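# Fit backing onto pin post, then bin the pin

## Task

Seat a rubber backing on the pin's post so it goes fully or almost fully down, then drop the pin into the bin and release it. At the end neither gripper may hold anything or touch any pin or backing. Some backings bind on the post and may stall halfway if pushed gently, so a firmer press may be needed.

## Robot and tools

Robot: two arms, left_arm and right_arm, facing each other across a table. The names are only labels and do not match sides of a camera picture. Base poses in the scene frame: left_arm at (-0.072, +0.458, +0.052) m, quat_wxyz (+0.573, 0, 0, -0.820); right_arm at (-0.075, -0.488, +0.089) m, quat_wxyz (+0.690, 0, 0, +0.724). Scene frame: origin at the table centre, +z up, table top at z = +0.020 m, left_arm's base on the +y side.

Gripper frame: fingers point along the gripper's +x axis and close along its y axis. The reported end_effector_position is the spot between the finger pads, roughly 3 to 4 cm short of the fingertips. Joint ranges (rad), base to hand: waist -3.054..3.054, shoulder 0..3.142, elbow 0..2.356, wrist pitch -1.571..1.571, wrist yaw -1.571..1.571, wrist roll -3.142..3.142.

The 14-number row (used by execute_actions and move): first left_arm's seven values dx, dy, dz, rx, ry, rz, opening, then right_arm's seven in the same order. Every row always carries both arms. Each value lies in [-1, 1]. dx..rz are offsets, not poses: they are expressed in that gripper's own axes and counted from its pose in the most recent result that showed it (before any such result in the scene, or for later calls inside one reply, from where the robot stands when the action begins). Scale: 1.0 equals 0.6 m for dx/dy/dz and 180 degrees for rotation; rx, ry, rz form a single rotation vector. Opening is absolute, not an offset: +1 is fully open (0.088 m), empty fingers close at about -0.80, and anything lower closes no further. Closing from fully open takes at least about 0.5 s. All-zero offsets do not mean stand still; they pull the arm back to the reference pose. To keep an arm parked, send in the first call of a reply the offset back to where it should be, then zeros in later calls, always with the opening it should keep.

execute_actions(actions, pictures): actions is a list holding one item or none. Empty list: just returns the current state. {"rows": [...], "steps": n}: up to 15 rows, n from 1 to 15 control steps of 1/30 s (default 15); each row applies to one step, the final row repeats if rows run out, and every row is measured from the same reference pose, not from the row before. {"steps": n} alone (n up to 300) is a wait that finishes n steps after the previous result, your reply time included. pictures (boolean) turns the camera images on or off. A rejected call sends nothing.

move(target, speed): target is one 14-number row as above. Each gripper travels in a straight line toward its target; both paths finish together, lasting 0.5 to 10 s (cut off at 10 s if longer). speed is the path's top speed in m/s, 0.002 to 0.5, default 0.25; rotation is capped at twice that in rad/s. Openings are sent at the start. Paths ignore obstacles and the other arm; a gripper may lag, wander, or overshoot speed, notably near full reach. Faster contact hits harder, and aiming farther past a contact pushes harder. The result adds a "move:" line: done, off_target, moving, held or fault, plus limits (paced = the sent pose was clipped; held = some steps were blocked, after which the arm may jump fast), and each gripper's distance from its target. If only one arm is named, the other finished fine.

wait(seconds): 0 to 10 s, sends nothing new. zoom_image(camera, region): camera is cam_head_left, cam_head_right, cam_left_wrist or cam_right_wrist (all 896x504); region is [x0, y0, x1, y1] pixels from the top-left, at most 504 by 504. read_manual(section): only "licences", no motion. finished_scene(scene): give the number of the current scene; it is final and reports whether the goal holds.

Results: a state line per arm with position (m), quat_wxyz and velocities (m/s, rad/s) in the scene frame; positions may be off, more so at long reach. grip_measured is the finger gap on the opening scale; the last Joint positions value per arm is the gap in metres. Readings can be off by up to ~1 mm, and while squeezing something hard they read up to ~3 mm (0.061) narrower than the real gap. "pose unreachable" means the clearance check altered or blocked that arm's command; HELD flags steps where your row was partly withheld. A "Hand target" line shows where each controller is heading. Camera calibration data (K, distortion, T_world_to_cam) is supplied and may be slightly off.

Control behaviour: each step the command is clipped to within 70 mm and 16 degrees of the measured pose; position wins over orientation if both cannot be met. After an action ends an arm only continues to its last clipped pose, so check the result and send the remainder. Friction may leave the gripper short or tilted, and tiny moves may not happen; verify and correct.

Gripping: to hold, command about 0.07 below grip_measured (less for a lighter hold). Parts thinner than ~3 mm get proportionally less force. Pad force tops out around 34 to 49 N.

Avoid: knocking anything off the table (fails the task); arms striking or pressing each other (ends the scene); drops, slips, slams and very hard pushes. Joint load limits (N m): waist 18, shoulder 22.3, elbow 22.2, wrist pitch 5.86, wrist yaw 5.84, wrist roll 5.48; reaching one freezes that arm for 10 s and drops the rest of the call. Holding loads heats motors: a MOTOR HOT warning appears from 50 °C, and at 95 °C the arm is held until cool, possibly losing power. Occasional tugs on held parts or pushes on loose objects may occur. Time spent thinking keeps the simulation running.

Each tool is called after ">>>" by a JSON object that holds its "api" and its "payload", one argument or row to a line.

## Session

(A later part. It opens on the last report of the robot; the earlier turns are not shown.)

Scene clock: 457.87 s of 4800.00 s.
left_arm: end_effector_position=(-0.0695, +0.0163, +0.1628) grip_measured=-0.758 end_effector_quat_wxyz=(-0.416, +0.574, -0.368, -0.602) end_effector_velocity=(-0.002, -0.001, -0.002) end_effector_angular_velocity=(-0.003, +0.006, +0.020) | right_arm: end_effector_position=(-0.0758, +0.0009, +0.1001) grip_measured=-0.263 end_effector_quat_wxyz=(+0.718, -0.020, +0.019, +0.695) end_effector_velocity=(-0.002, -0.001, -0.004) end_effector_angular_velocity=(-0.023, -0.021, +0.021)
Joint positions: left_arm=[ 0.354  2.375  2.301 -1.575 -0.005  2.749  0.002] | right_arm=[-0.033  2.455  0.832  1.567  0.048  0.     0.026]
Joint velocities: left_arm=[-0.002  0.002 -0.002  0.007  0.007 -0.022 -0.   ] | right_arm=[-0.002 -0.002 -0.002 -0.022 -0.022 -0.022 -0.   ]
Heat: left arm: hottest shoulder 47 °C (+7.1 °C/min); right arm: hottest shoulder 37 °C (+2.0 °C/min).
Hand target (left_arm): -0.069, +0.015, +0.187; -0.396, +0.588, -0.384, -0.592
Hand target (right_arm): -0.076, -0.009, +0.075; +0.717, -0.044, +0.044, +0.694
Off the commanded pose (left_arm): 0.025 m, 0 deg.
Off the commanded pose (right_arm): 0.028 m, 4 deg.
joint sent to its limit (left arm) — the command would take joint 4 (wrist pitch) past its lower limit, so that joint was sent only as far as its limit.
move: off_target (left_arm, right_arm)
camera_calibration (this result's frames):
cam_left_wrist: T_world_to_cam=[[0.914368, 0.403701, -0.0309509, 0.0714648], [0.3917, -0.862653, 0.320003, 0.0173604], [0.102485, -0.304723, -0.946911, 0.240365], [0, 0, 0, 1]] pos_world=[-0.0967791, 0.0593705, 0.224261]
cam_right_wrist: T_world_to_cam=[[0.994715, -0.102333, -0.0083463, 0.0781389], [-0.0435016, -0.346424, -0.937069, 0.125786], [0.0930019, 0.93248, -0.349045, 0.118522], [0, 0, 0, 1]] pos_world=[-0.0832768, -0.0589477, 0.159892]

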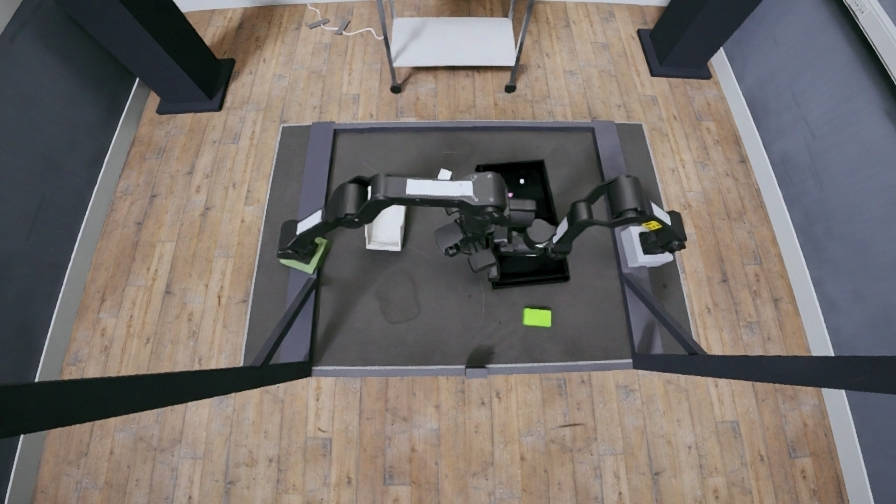

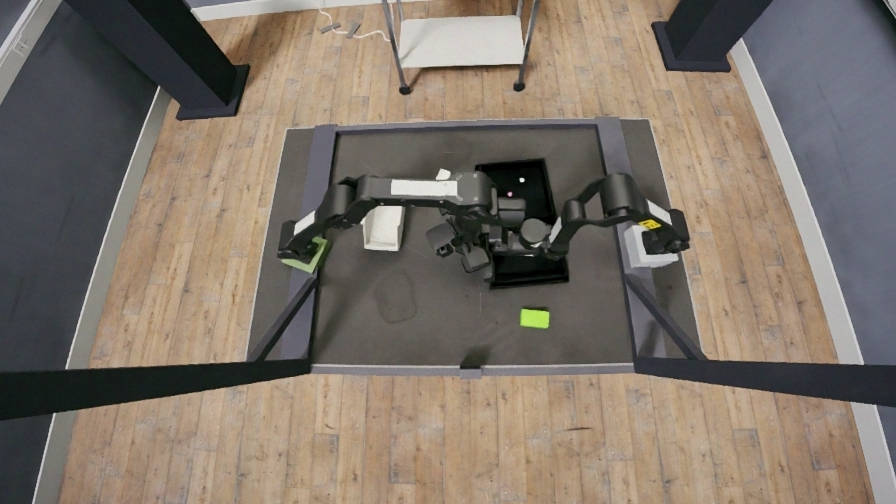

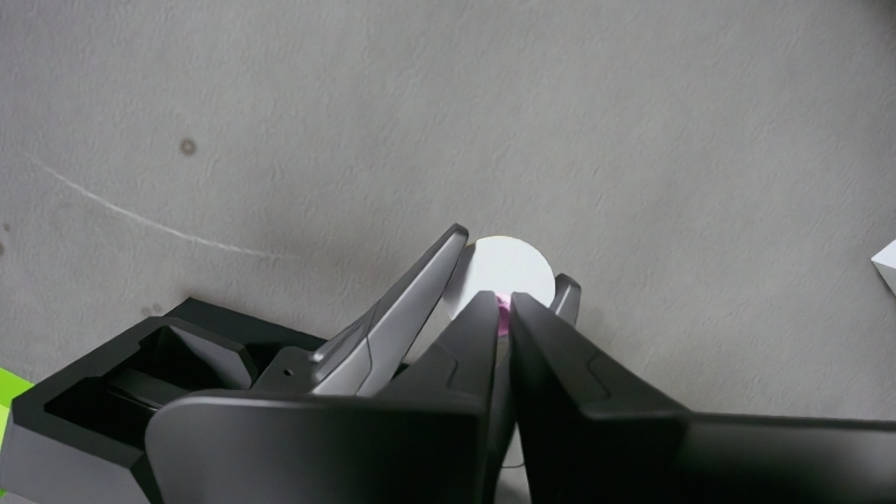

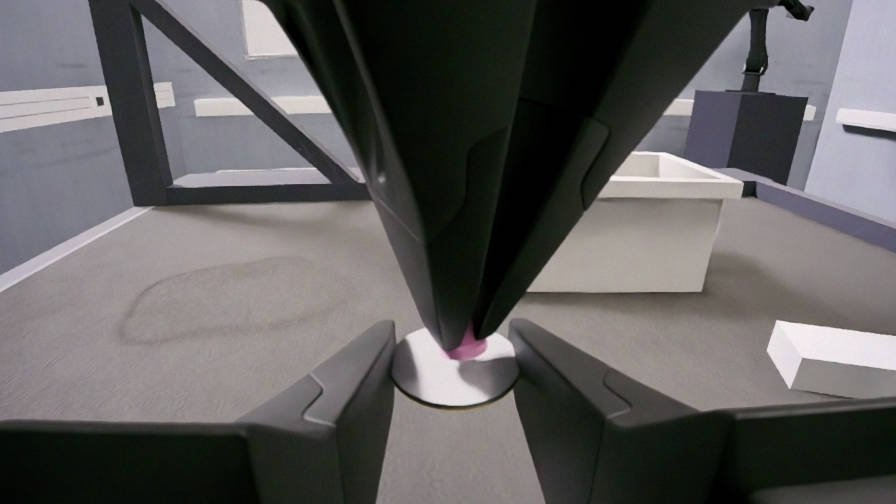

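>>> {"api": "move", "payload": {
  "target": [0,0,0,0.09,0,0,-0.9,0,0,0,0,0,0,-0.4],
  "speed": 0.15
}}

>>> {"api": "move", "payload": {
  "target": [0,0,0,0,0,0,-0.45,0,0,0,0,0,0,-0.4]
}}

>>> {"api": "zoom_image", "payload": {
  "camera": "cam_right_wrist",
  "region": [370,270,550,430]
}}

>>> {"api": "zoom_image", "payload": {
  "camera": "cam_left_wrist",
  "region": [400,180,600,380]
}}

Scene clock: 463.27 s of 4800.00 s.
left_arm: end_effector_position=(-0.0695, +0.0166, +0.1629) grip_measured=-0.758 end_effector_quat_wxyz=(-0.491, +0.511, -0.447, -0.546) end_effector_velocity=(+0.002, +0.005, +0.001) end_effector_angular_velocity=(+0.022, -0.022, +0.003) | right_arm: end_effector_position=(-0.0758, +0.0023, +0.1041) grip_measured=-0.263 end_effector_quat_wxyz=(+0.718, -0.016, +0.016, +0.695) end_effector_velocity=(-0.002, +0.000, +0.004) end_effector_angular_velocity=(+0.012, +0.009, +0.019)
Joint positions: left_arm=[ 0.354  2.375  2.301 -1.576 -0.005  3.025  0.002] | right_arm=[-0.033  2.448  0.835  1.567  0.048  0.001  0.026]
Joint velocities: left_arm=[-0.002 -0.002 -0.002 -0.022 -0.022 -0.007  0.   ] | right_arm=[-0.002 -0.007 -0.002  0.007 -0.022  0.007  0.   ]
Heat: left arm: hottest shoulder 49 °C (+9.1 °C/min); right arm: hottest shoulder 37 °C (+2.0 °C/min).
Hand target (left_arm): -0.069, +0.016, +0.163; +0.492, -0.510, +0.449, +0.544
Hand target (right_arm): -0.076, +0.001, +0.100; +0.718, -0.020, +0.020, +0.695
Off the commanded pose (left_arm): 0.000 m, 0 deg.
Off the commanded pose (right_arm): 0.004 m, 1 deg.
joint sent to its limit (right arm) — the command would take joint 4 (wrist pitch) past its upper limit, so that joint was sent only as far as its limit.
After step 90, 1.03 s passed at rest.
move: done
camera_calibration (this result's frames):
cam_left_wrist: T_world_to_cam=[[0.988756, 0.140513, -0.0511555, 0.0841817], [0.149476, -0.938329, 0.311763, 0.00333647], [-0.00419409, -0.315904, -0.948782, 0.233538], [0, 0, 0, 1]] pos_world=[-0.0827544, 0.0650779, 0.224843]
cam_right_wrist: T_world_to_cam=[[0.994708, -0.102262, -0.00989475, 0.0785063], [-0.0440109, -0.337101, -0.940439, 0.130298], [0.0928356, 0.935898, -0.339818, 0.117549], [0, 0, 0, 1]] pos_world=[-0.0832691, -0.0580625, 0.163259]

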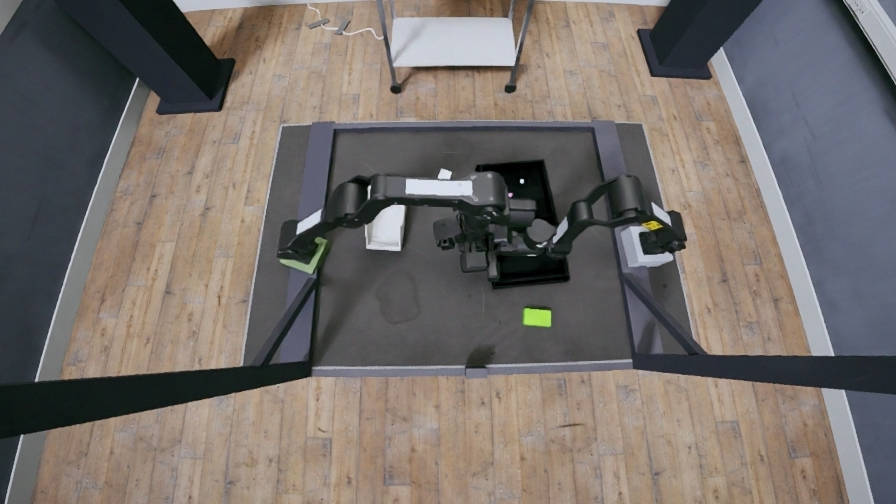

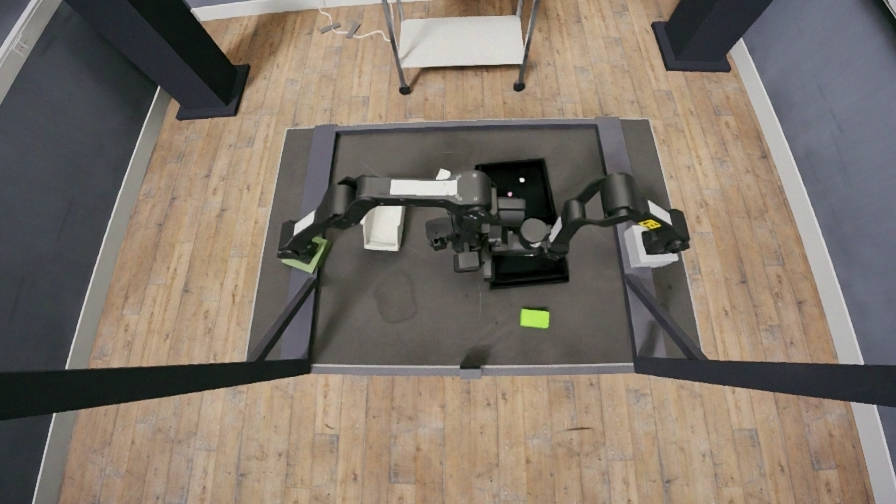

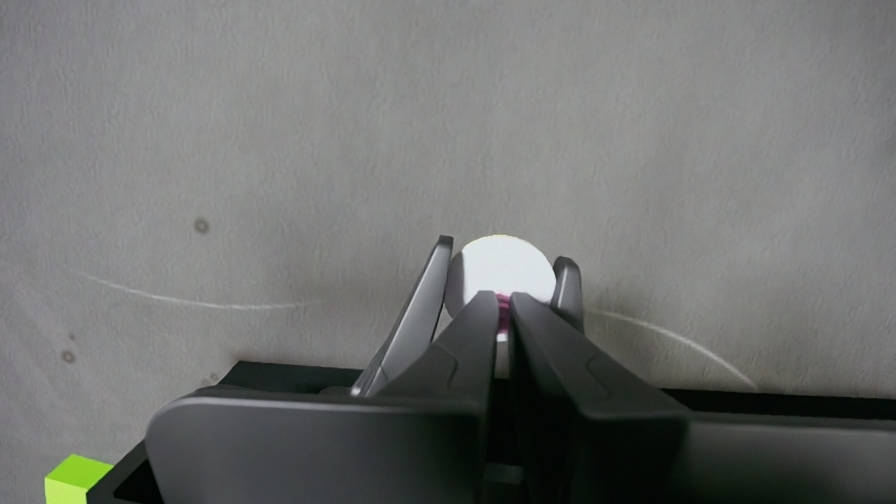

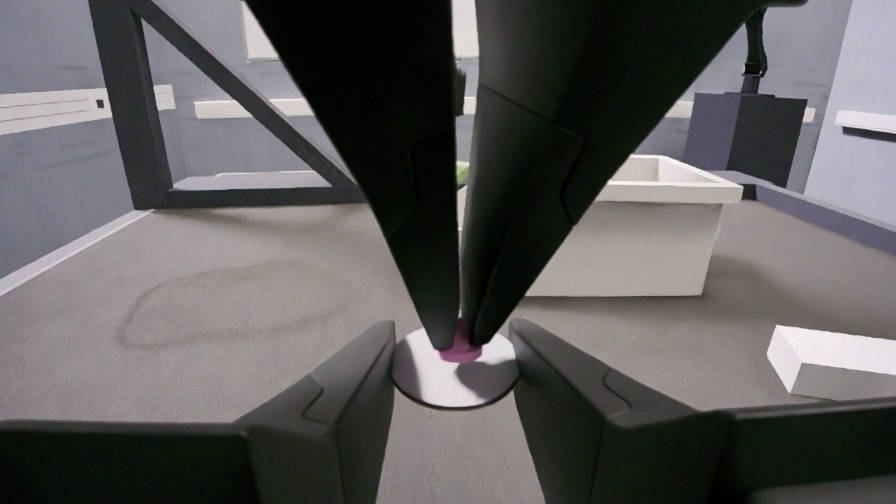

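Scene clock: 463.93 s of 4800.00 s.
left_arm: end_effector_position=(-0.0695, +0.0166, +0.1629) grip_measured=-0.454 end_effector_quat_wxyz=(-0.491, +0.511, -0.447, -0.546) end_effector_velocity=(+0.000, -0.001, +0.000) end_effector_angular_velocity=(-0.007, -0.008, +0.004) | right_arm: end_effector_position=(-0.0758, +0.0025, +0.1048) grip_measured=-0.263 end_effector_quat_wxyz=(+0.718, -0.016, +0.016, +0.695) end_effector_velocity=(-0.002, -0.000, -0.001) end_effector_angular_velocity=(-0.008, -0.021, +0.020)
Joint positions: left_arm=[ 0.354  2.375  2.301 -1.576 -0.005  3.025  0.017] | right_arm=[-0.033  2.447  0.835  1.567  0.048  0.001  0.026]
Joint velocities: left_arm=[-0.002 -0.002 -0.002  0.007 -0.007 -0.007  0.001] | right_arm=[-0.002 -0.002 -0.002 -0.007 -0.022 -0.022 -0.   ]
Heat: left arm: hottest shoulder 49 °C (+9.1 °C/min); right arm: hottest shoulder 37 °C (+2.0 °C/min).
Hand target (left_arm): -0.069, +0.017, +0.163; +0.491, -0.511, +0.447, +0.546
Hand target (right_arm): -0.076, +0.002, +0.104; +0.718, -0.017, +0.016, +0.695
Off the commanded pose (left_arm): 0.000 m, 0 deg.
Off the commanded pose (right_arm): 0.001 m, 0 deg.
joint sent to its limit (right arm) — the command would take joint 4 (wrist pitch) past its upper limit, so that joint was sent only as far as its limit.
move: done
camera_calibration (this result's frames):
cam_left_wrist: T_world_to_cam=[[0.988808, 0.140137, -0.0511853, 0.0841963], [0.149129, -0.938386, 0.311757, 0.00331432], [-0.00434306, -0.315901, -0.948782, 0.233528], [0, 0, 0, 1]] pos_world=[-0.0827341, 0.0650828, 0.224844]
cam_right_wrist: T_world_to_cam=[[0.994708, -0.102247, -0.0100744, 0.078548], [-0.0440333, -0.335666, -0.940951, 0.131067], [0.0928275, 0.936415, -0.338392, 0.117516], [0, 0, 0, 1]] pos_world=[-0.0832698, -0.058018, 0.163885]

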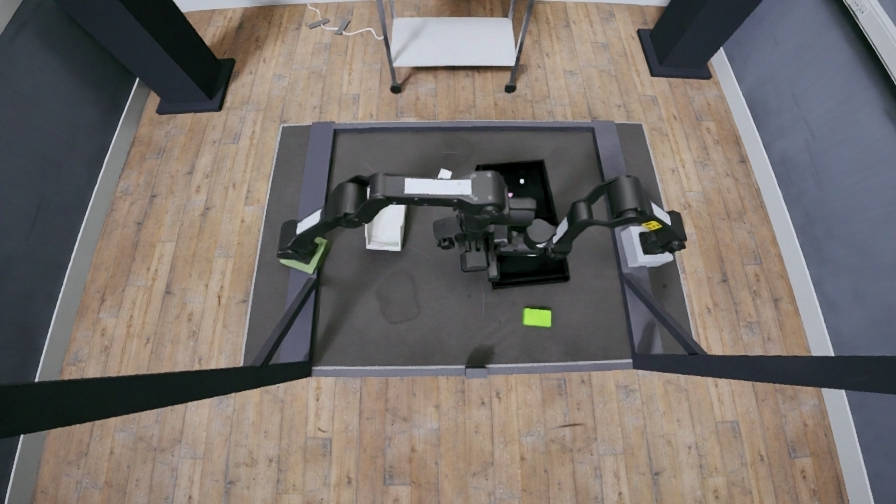

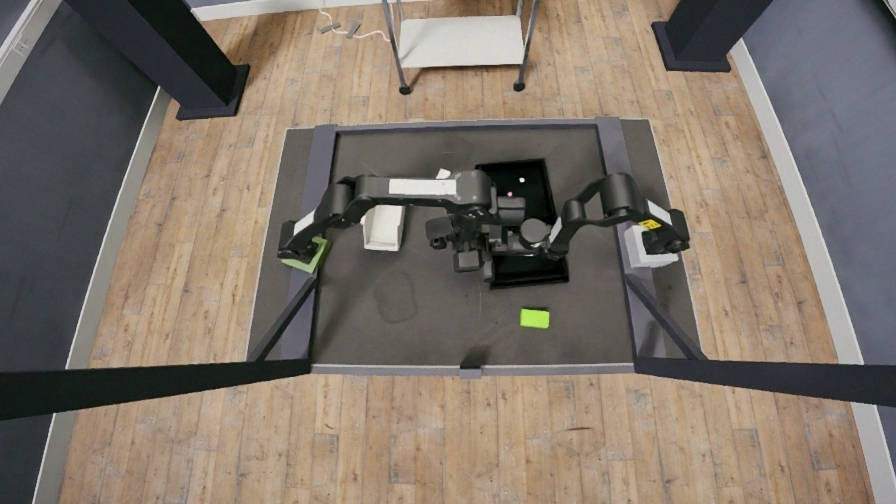

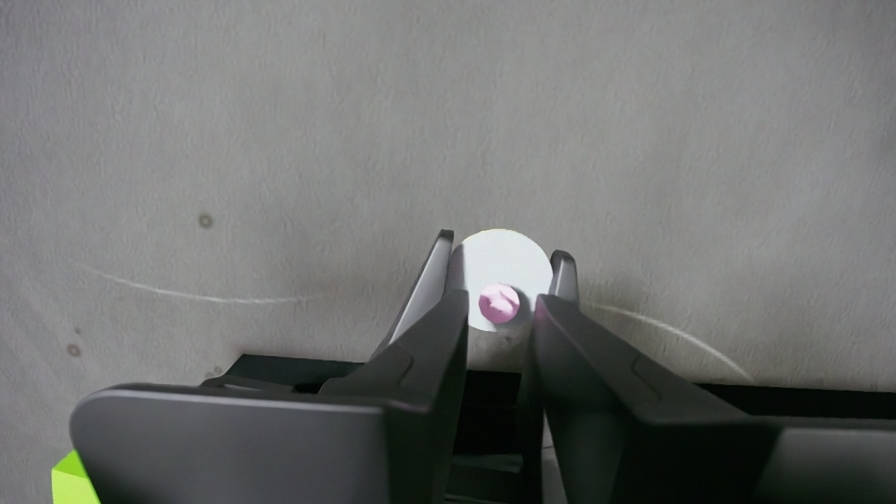

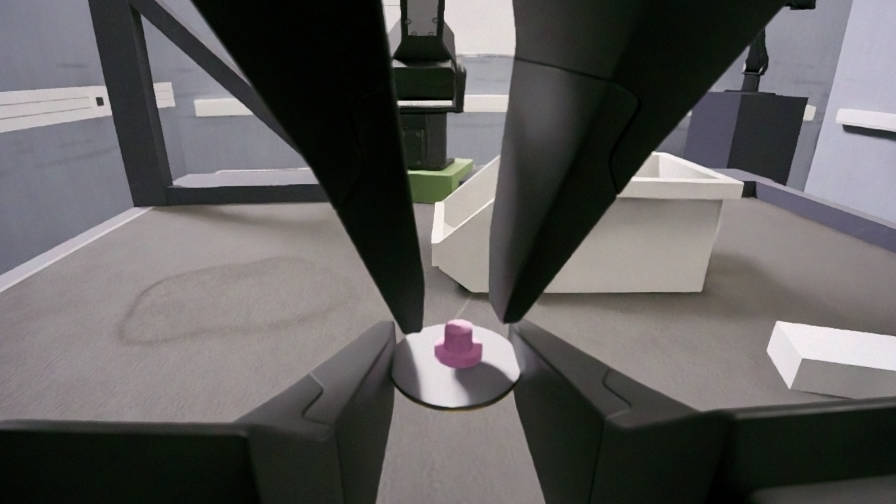

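Region (370, 270, 550, 430) of cam_right_wrist's 896x504 image, scaled by 2.800, with more detail than that image has.

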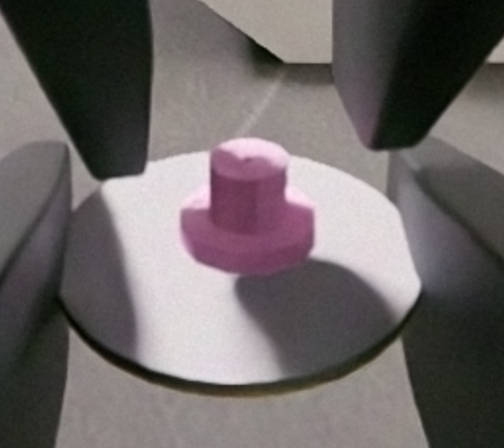

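Region (400, 180, 600, 380) of cam_left_wrist's 896x504 image, scaled by 2.520, with more detail than that image has.

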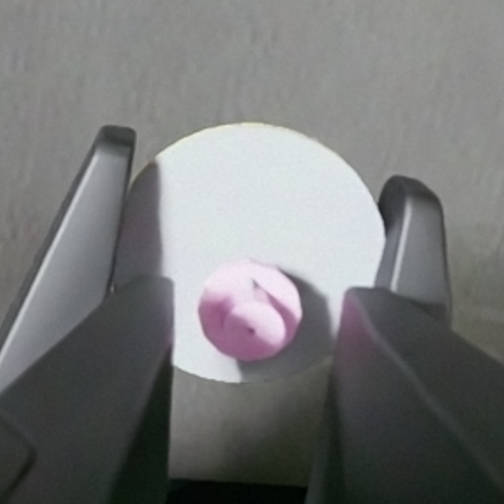

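>>> {"api": "move", "payload": {
  "target": [0.012,0,0.002,0,0,0,-0.55,0,0,0,0,0,0,-0.4],
  "speed": 0.03
}}

>>> {"api": "zoom_image", "payload": {
  "camera": "cam_right_wrist",
  "region": [370,270,550,430]
}}

Scene clock: 470.70 s of 4800.00 s.
left_arm: end_effector_position=(-0.0695, +0.0168, +0.1514) grip_measured=-0.548 end_effector_quat_wxyz=(-0.493, +0.509, -0.444, -0.548) end_effector_velocity=(+0.000, -0.003, -0.001) end_effector_angular_velocity=(-0.017, -0.008, +0.004) | right_arm: end_effector_position=(-0.0758, +0.0025, +0.1048) grip_measured=-0.263 end_effector_quat_wxyz=(+0.718, -0.016, +0.016, +0.695) end_effector_velocity=(-0.002, -0.001, -0.004) end_effector_angular_velocity=(-0.022, -0.007, +0.020)
Joint positions: left_arm=[ 0.354  2.375  2.254 -1.539 -0.005  3.025  0.012] | right_arm=[-0.033  2.447  0.835  1.567  0.048  0.001  0.026]
Joint velocities: left_arm=[-0.002 -0.002 -0.007  0.022 -0.007 -0.007 -0.001] | right_arm=[-0.002 -0.002 -0.002 -0.022 -0.022 -0.007 -0.   ]
Heat: left arm: hottest shoulder 48 °C (+7.0 °C/min); right arm: hottest shoulder 39 °C (+3.0 °C/min).
Hand target (left_arm): -0.070, +0.018, +0.156; +0.491, -0.511, +0.447, +0.546
Hand target (right_arm): -0.076, +0.002, +0.105; +0.718, -0.016, +0.016, +0.695
Off the commanded pose (left_arm): 0.005 m, 1 deg.
Off the commanded pose (right_arm): 0.000 m, 0 deg.
joint sent to its limit (right arm) — the command would take joint 4 (wrist pitch) past its upper limit, so that joint was sent only as far as its limit.
After step 90, 3.00 s passed at rest.
move: done
camera_calibration (this result's frames):
cam_left_wrist: T_world_to_cam=[[0.988807, 0.140581, -0.0499822, 0.0833877], [0.149138, -0.941085, 0.303507, 0.00840364], [-0.00437031, -0.307564, -0.951517, 0.223004], [0, 0, 0, 1]] pos_world=[-0.0827331, 0.0647739, 0.21381]
cam_right_wrist: T_world_to_cam=[[0.994708, -0.102247, -0.0100744, 0.078548], [-0.0440333, -0.335666, -0.940951, 0.131067], [0.0928275, 0.936415, -0.338392, 0.117516], [0, 0, 0, 1]] pos_world=[-0.0832698, -0.058018, 0.163885]

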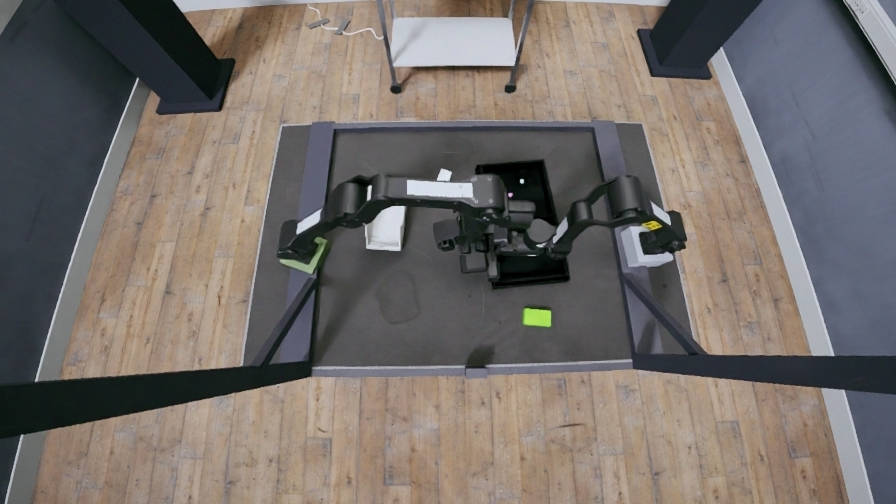

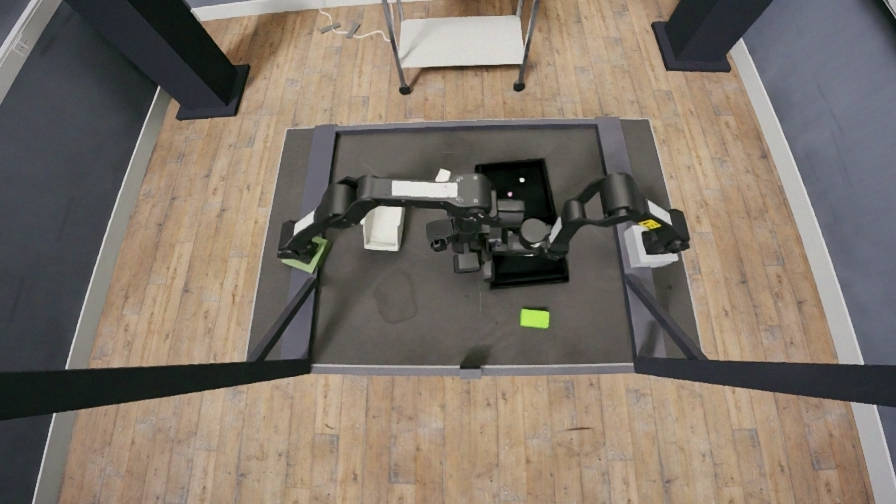

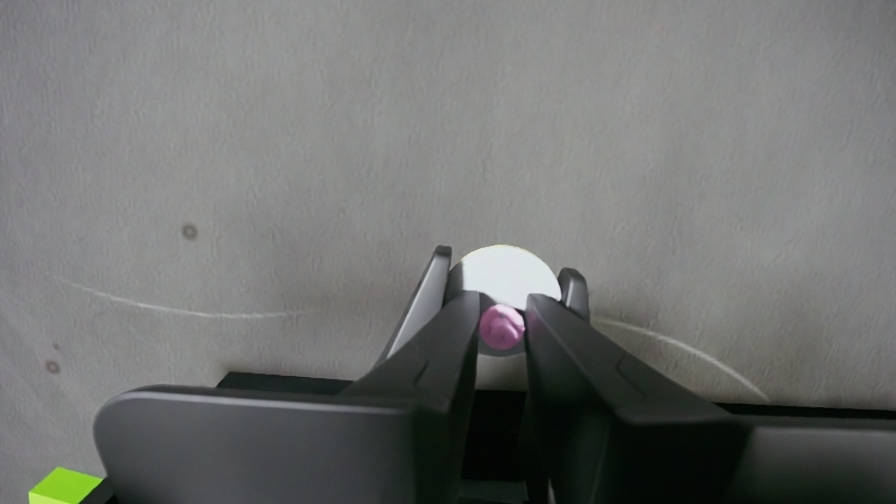

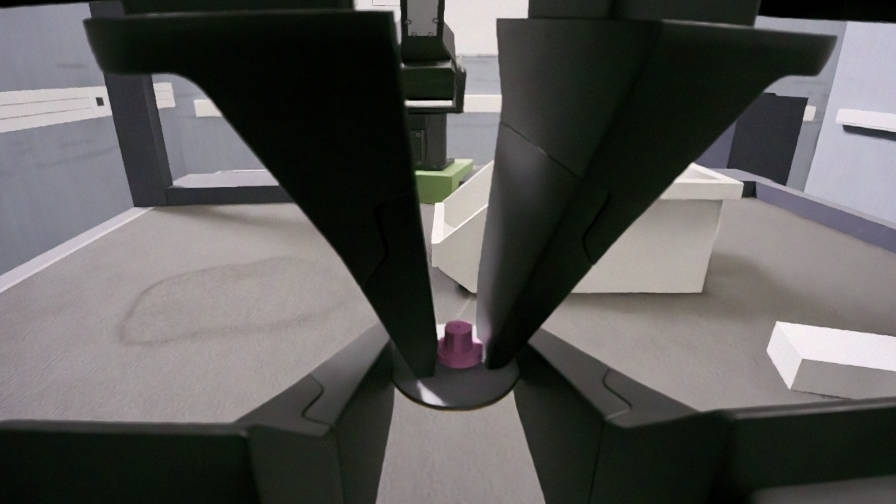

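Region (370, 270, 550, 430) of cam_right_wrist's 896x504 image, scaled by 2.800, with more detail than that image has.

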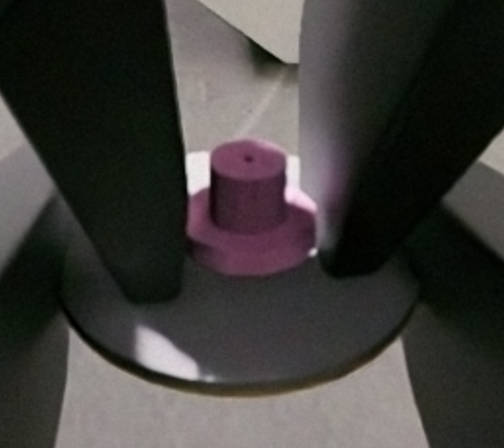

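Tips are below the flange: grip flange deeply, then pull.

>>> {"api": "move", "payload": {
  "target": [0,0,0,0,0,0,-0.9,0,0,0,0,0,0,-0.4]
}}

>>> {"api": "move", "payload": {
  "target": [-0.06,0,0,-0.06,0,0,-0.9,-0.012,0,-0.05,0,0.02,0,-0.4],
  "speed": 0.03
}}

>>> {"api": "zoom_image", "payload": {
  "camera": "cam_right_wrist",
  "region": [330,150,590,440]
}}

Scene clock: 476.53 s of 4800.00 s.
left_arm: end_effector_position=(-0.0695, +0.0168, +0.1511) grip_measured=-0.662 end_effector_quat_wxyz=(-0.493, +0.509, -0.444, -0.548) end_effector_velocity=(+0.000, +0.005, +0.001) end_effector_angular_velocity=(+0.022, -0.008, +0.004) | right_arm: end_effector_position=(-0.0758, +0.0025, +0.1048) grip_measured=-0.263 end_effector_quat_wxyz=(+0.718, -0.016, +0.016, +0.695) end_effector_velocity=(+0.000, -0.000, -0.001) end_effector_angular_velocity=(-0.008, -0.007, +0.005)
Joint positions: left_arm=[ 0.354  2.375  2.253 -1.538 -0.005  3.025  0.007] | right_arm=[-0.033  2.447  0.835  1.567  0.048  0.001  0.026]
Joint velocities: left_arm=[-0.002 -0.002 -0.002 -0.022 -0.007 -0.007  0.   ] | right_arm=[-0.002 -0.002 -0.002 -0.007 -0.007 -0.007 -0.   ]
Heat: left arm: hottest shoulder 49 °C (+7.1 °C/min); right arm: hottest shoulder 40 °C (+4.0 °C/min).
Hand target (left_arm): -0.069, +0.017, +0.151; +0.493, -0.509, +0.444, +0.548
Hand target (right_arm): -0.076, +0.002, +0.105; +0.718, -0.016, +0.016, +0.695
Off the commanded pose (left_arm): 0.000 m, 0 deg.
Off the commanded pose (right_arm): 0.000 m, 0 deg.
joint sent to its limit (right arm) — the command would take joint 4 (wrist pitch) past its upper limit, so that joint was sent only as far as its limit.
After step 90, 2.13 s passed at rest.
move: done
camera_calibration (this result's frames):
cam_left_wrist: T_world_to_cam=[[0.988807, 0.140581, -0.0499822, 0.0833781], [0.149138, -0.941085, 0.303507, 0.00845837], [-0.00437031, -0.307564, -0.951517, 0.222721], [0, 0, 0, 1]] pos_world=[-0.0827329, 0.0647397, 0.213523]
cam_right_wrist: T_world_to_cam=[[0.994708, -0.102247, -0.0100744, 0.078548], [-0.0440333, -0.335666, -0.940951, 0.131067], [0.0928275, 0.936415, -0.338392, 0.117516], [0, 0, 0, 1]] pos_world=[-0.0832698, -0.058018, 0.163885]

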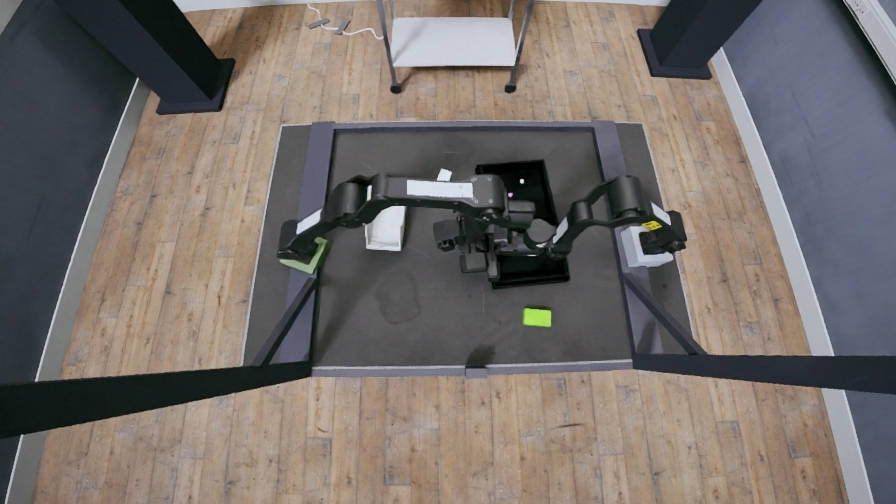

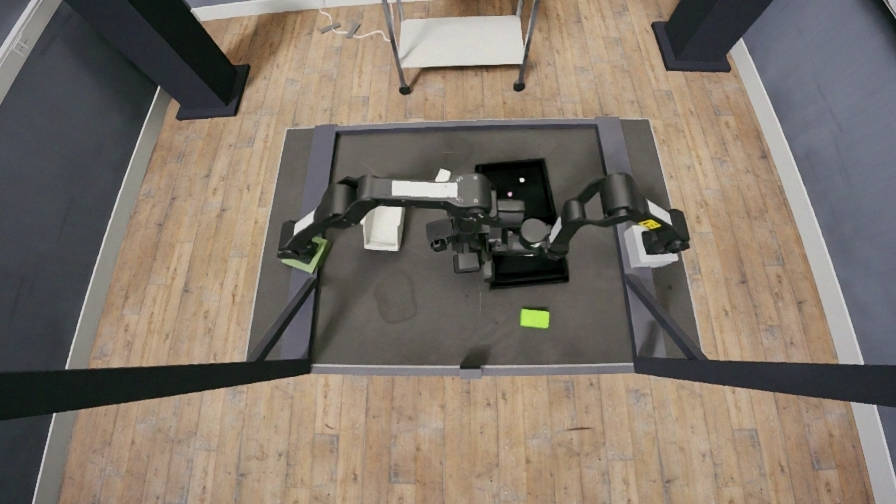

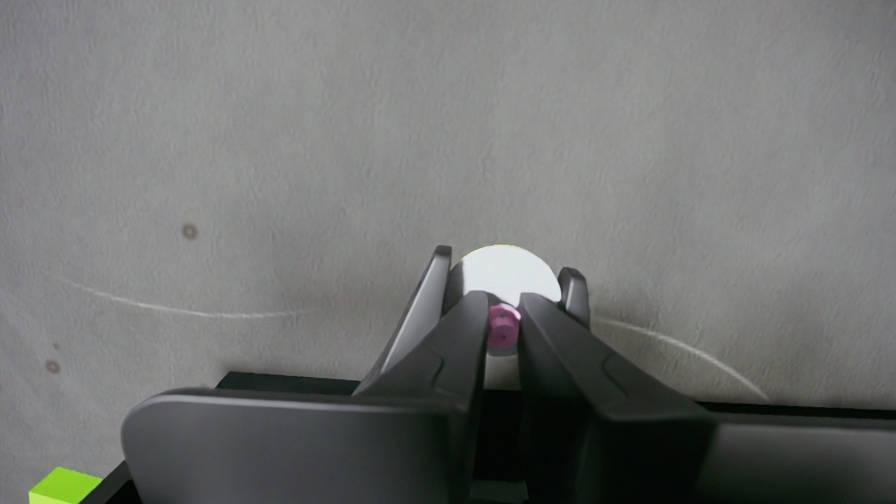

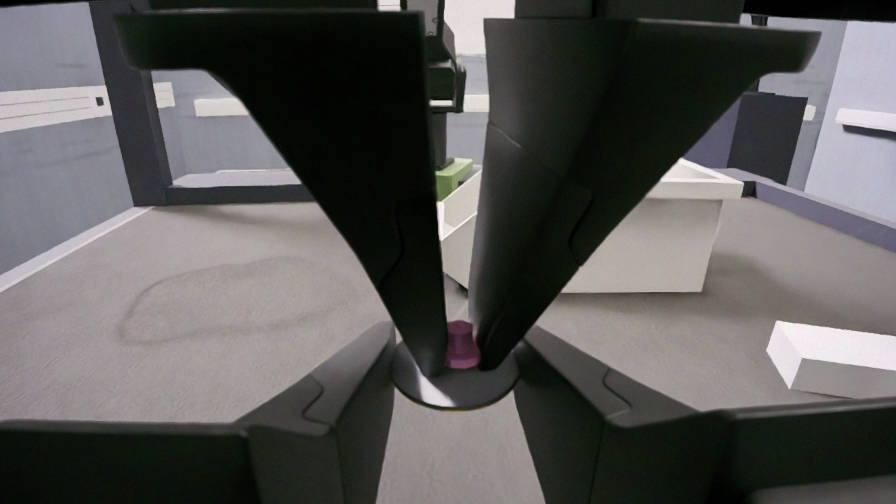

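Scene clock: 479.90 s of 4800.00 s.
left_arm: end_effector_position=(-0.0695, +0.0180, +0.1592) grip_measured=-0.664 end_effector_quat_wxyz=(-0.446, +0.551, -0.392, -0.587) end_effector_velocity=(-0.002, +0.003, -0.001) end_effector_angular_velocity=(+0.012, +0.005, +0.020) | right_arm: end_effector_position=(-0.0758, +0.0022, +0.0992) grip_measured=-0.263 end_effector_quat_wxyz=(+0.718, -0.019, +0.019, +0.695) end_effector_velocity=(+0.002, -0.001, -0.001) end_effector_angular_velocity=(-0.008, -0.022, -0.009)
Joint positions: left_arm=[ 0.354  2.377  2.29  -1.575 -0.005  2.843  0.006] | right_arm=[-0.033  2.461  0.839  1.567  0.048  0.002  0.026]
Joint velocities: left_arm=[-0.002 -0.002 -0.007 -0.007  0.007 -0.022  0.   ] | right_arm=[-0.002 -0.002 -0.002 -0.007  0.007 -0.022 -0.   ]
Heat: left arm: hottest shoulder 49 °C (+7.0 °C/min); right arm: hottest shoulder 39 °C (+2.0 °C/min).
Hand target (left_arm): -0.069, +0.015, +0.186; -0.424, +0.568, -0.411, -0.573
Hand target (right_arm): -0.076, -0.006, +0.076; +0.717, -0.040, +0.040, +0.695
Off the commanded pose (left_arm): 0.028 m, 0 deg.
Off the commanded pose (right_arm): 0.025 m, 3 deg.
joint sent to its limit (left arm) — the command would take joint 4 (wrist pitch) past its lower limit, so that joint was sent only as far as its limit.
joint sent to its limit (right arm) — the command would take joint 4 (wrist pitch) past its upper limit, so that joint was sent only as far as its limit.
move: off_target (left_arm, right_arm)
camera_calibration (this result's frames):
cam_left_wrist: T_world_to_cam=[[0.947828, 0.316996, -0.0336984, 0.0749914], [0.311751, -0.899652, 0.305676, 0.0173868], [0.0665813, -0.300234, -0.951539, 0.23564], [0, 0, 0, 1]] pos_world=[-0.0921886, 0.0626173, 0.221433]
cam_right_wrist: T_world_to_cam=[[0.994698, -0.102385, -0.00962099, 0.0784112], [-0.0446106, -0.345314, -0.937426, 0.125303], [0.0926566, 0.932886, -0.348051, 0.116842], [0, 0, 0, 1]] pos_world=[-0.0832318, -0.0577028, 0.158884]

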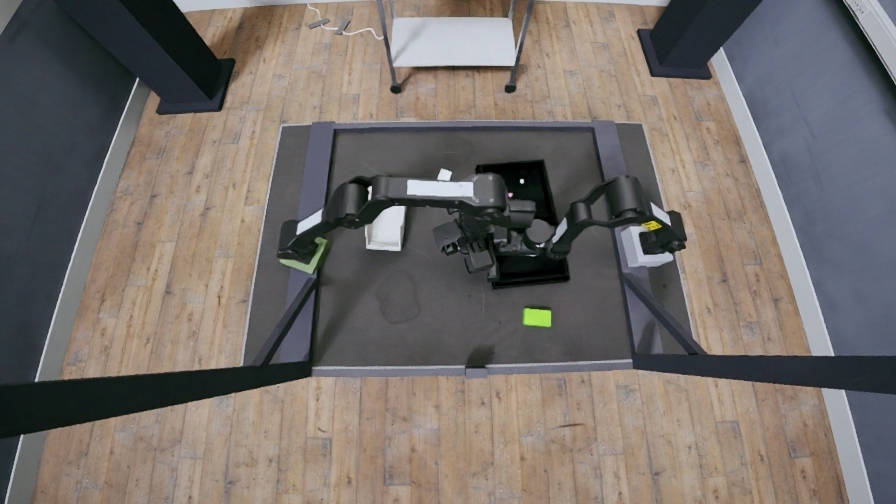

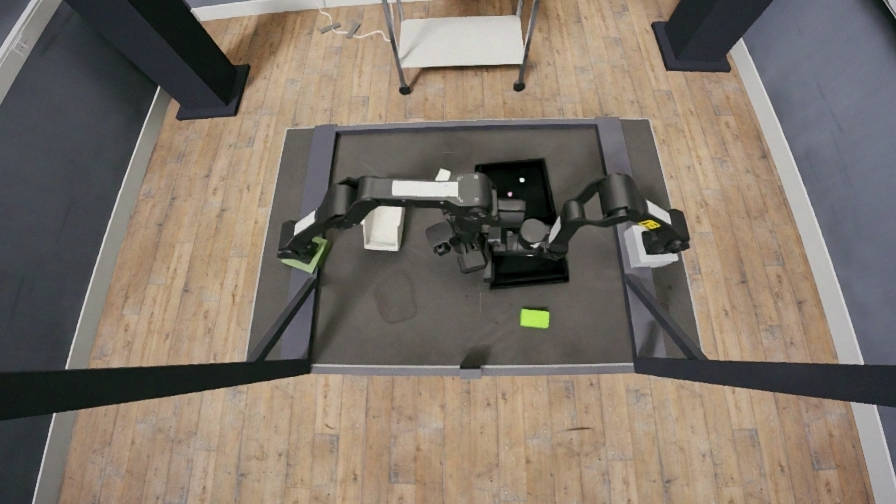

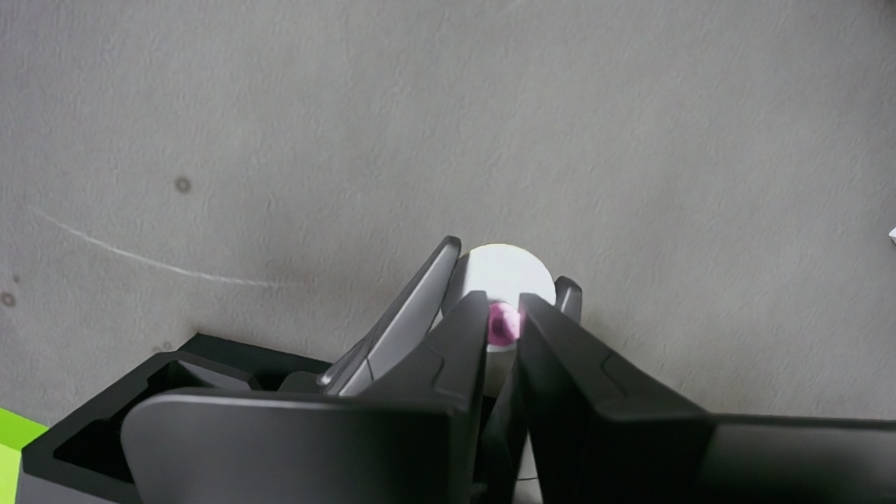

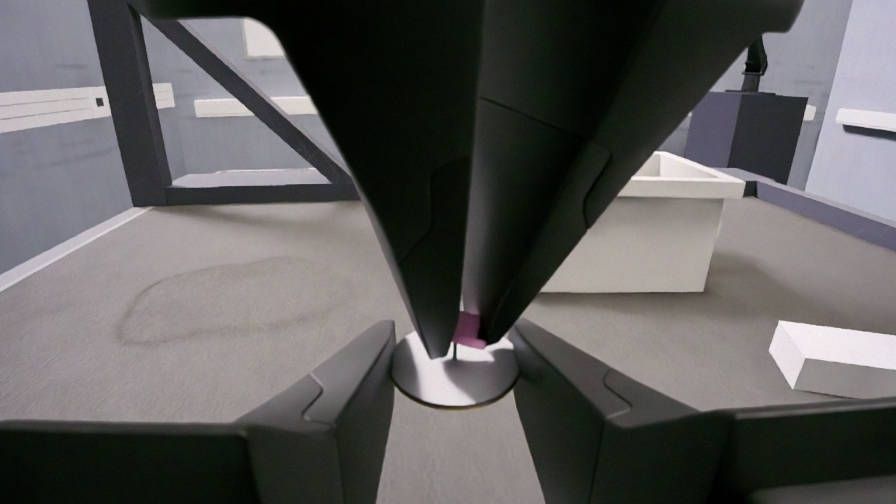

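Region (330, 150, 590, 440) of cam_right_wrist's 896x504 image, scaled by 1.738, with more detail than that image has; it fills the left 452 columns of this view, and the rest is white.

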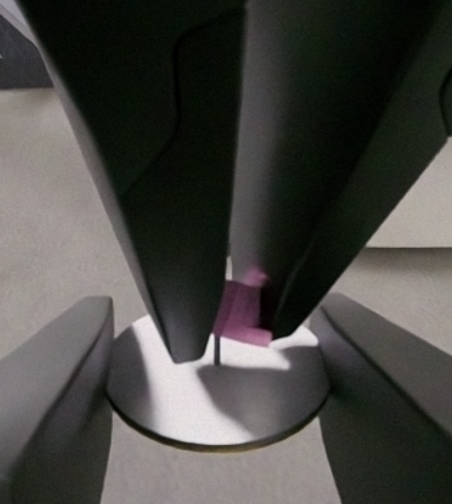

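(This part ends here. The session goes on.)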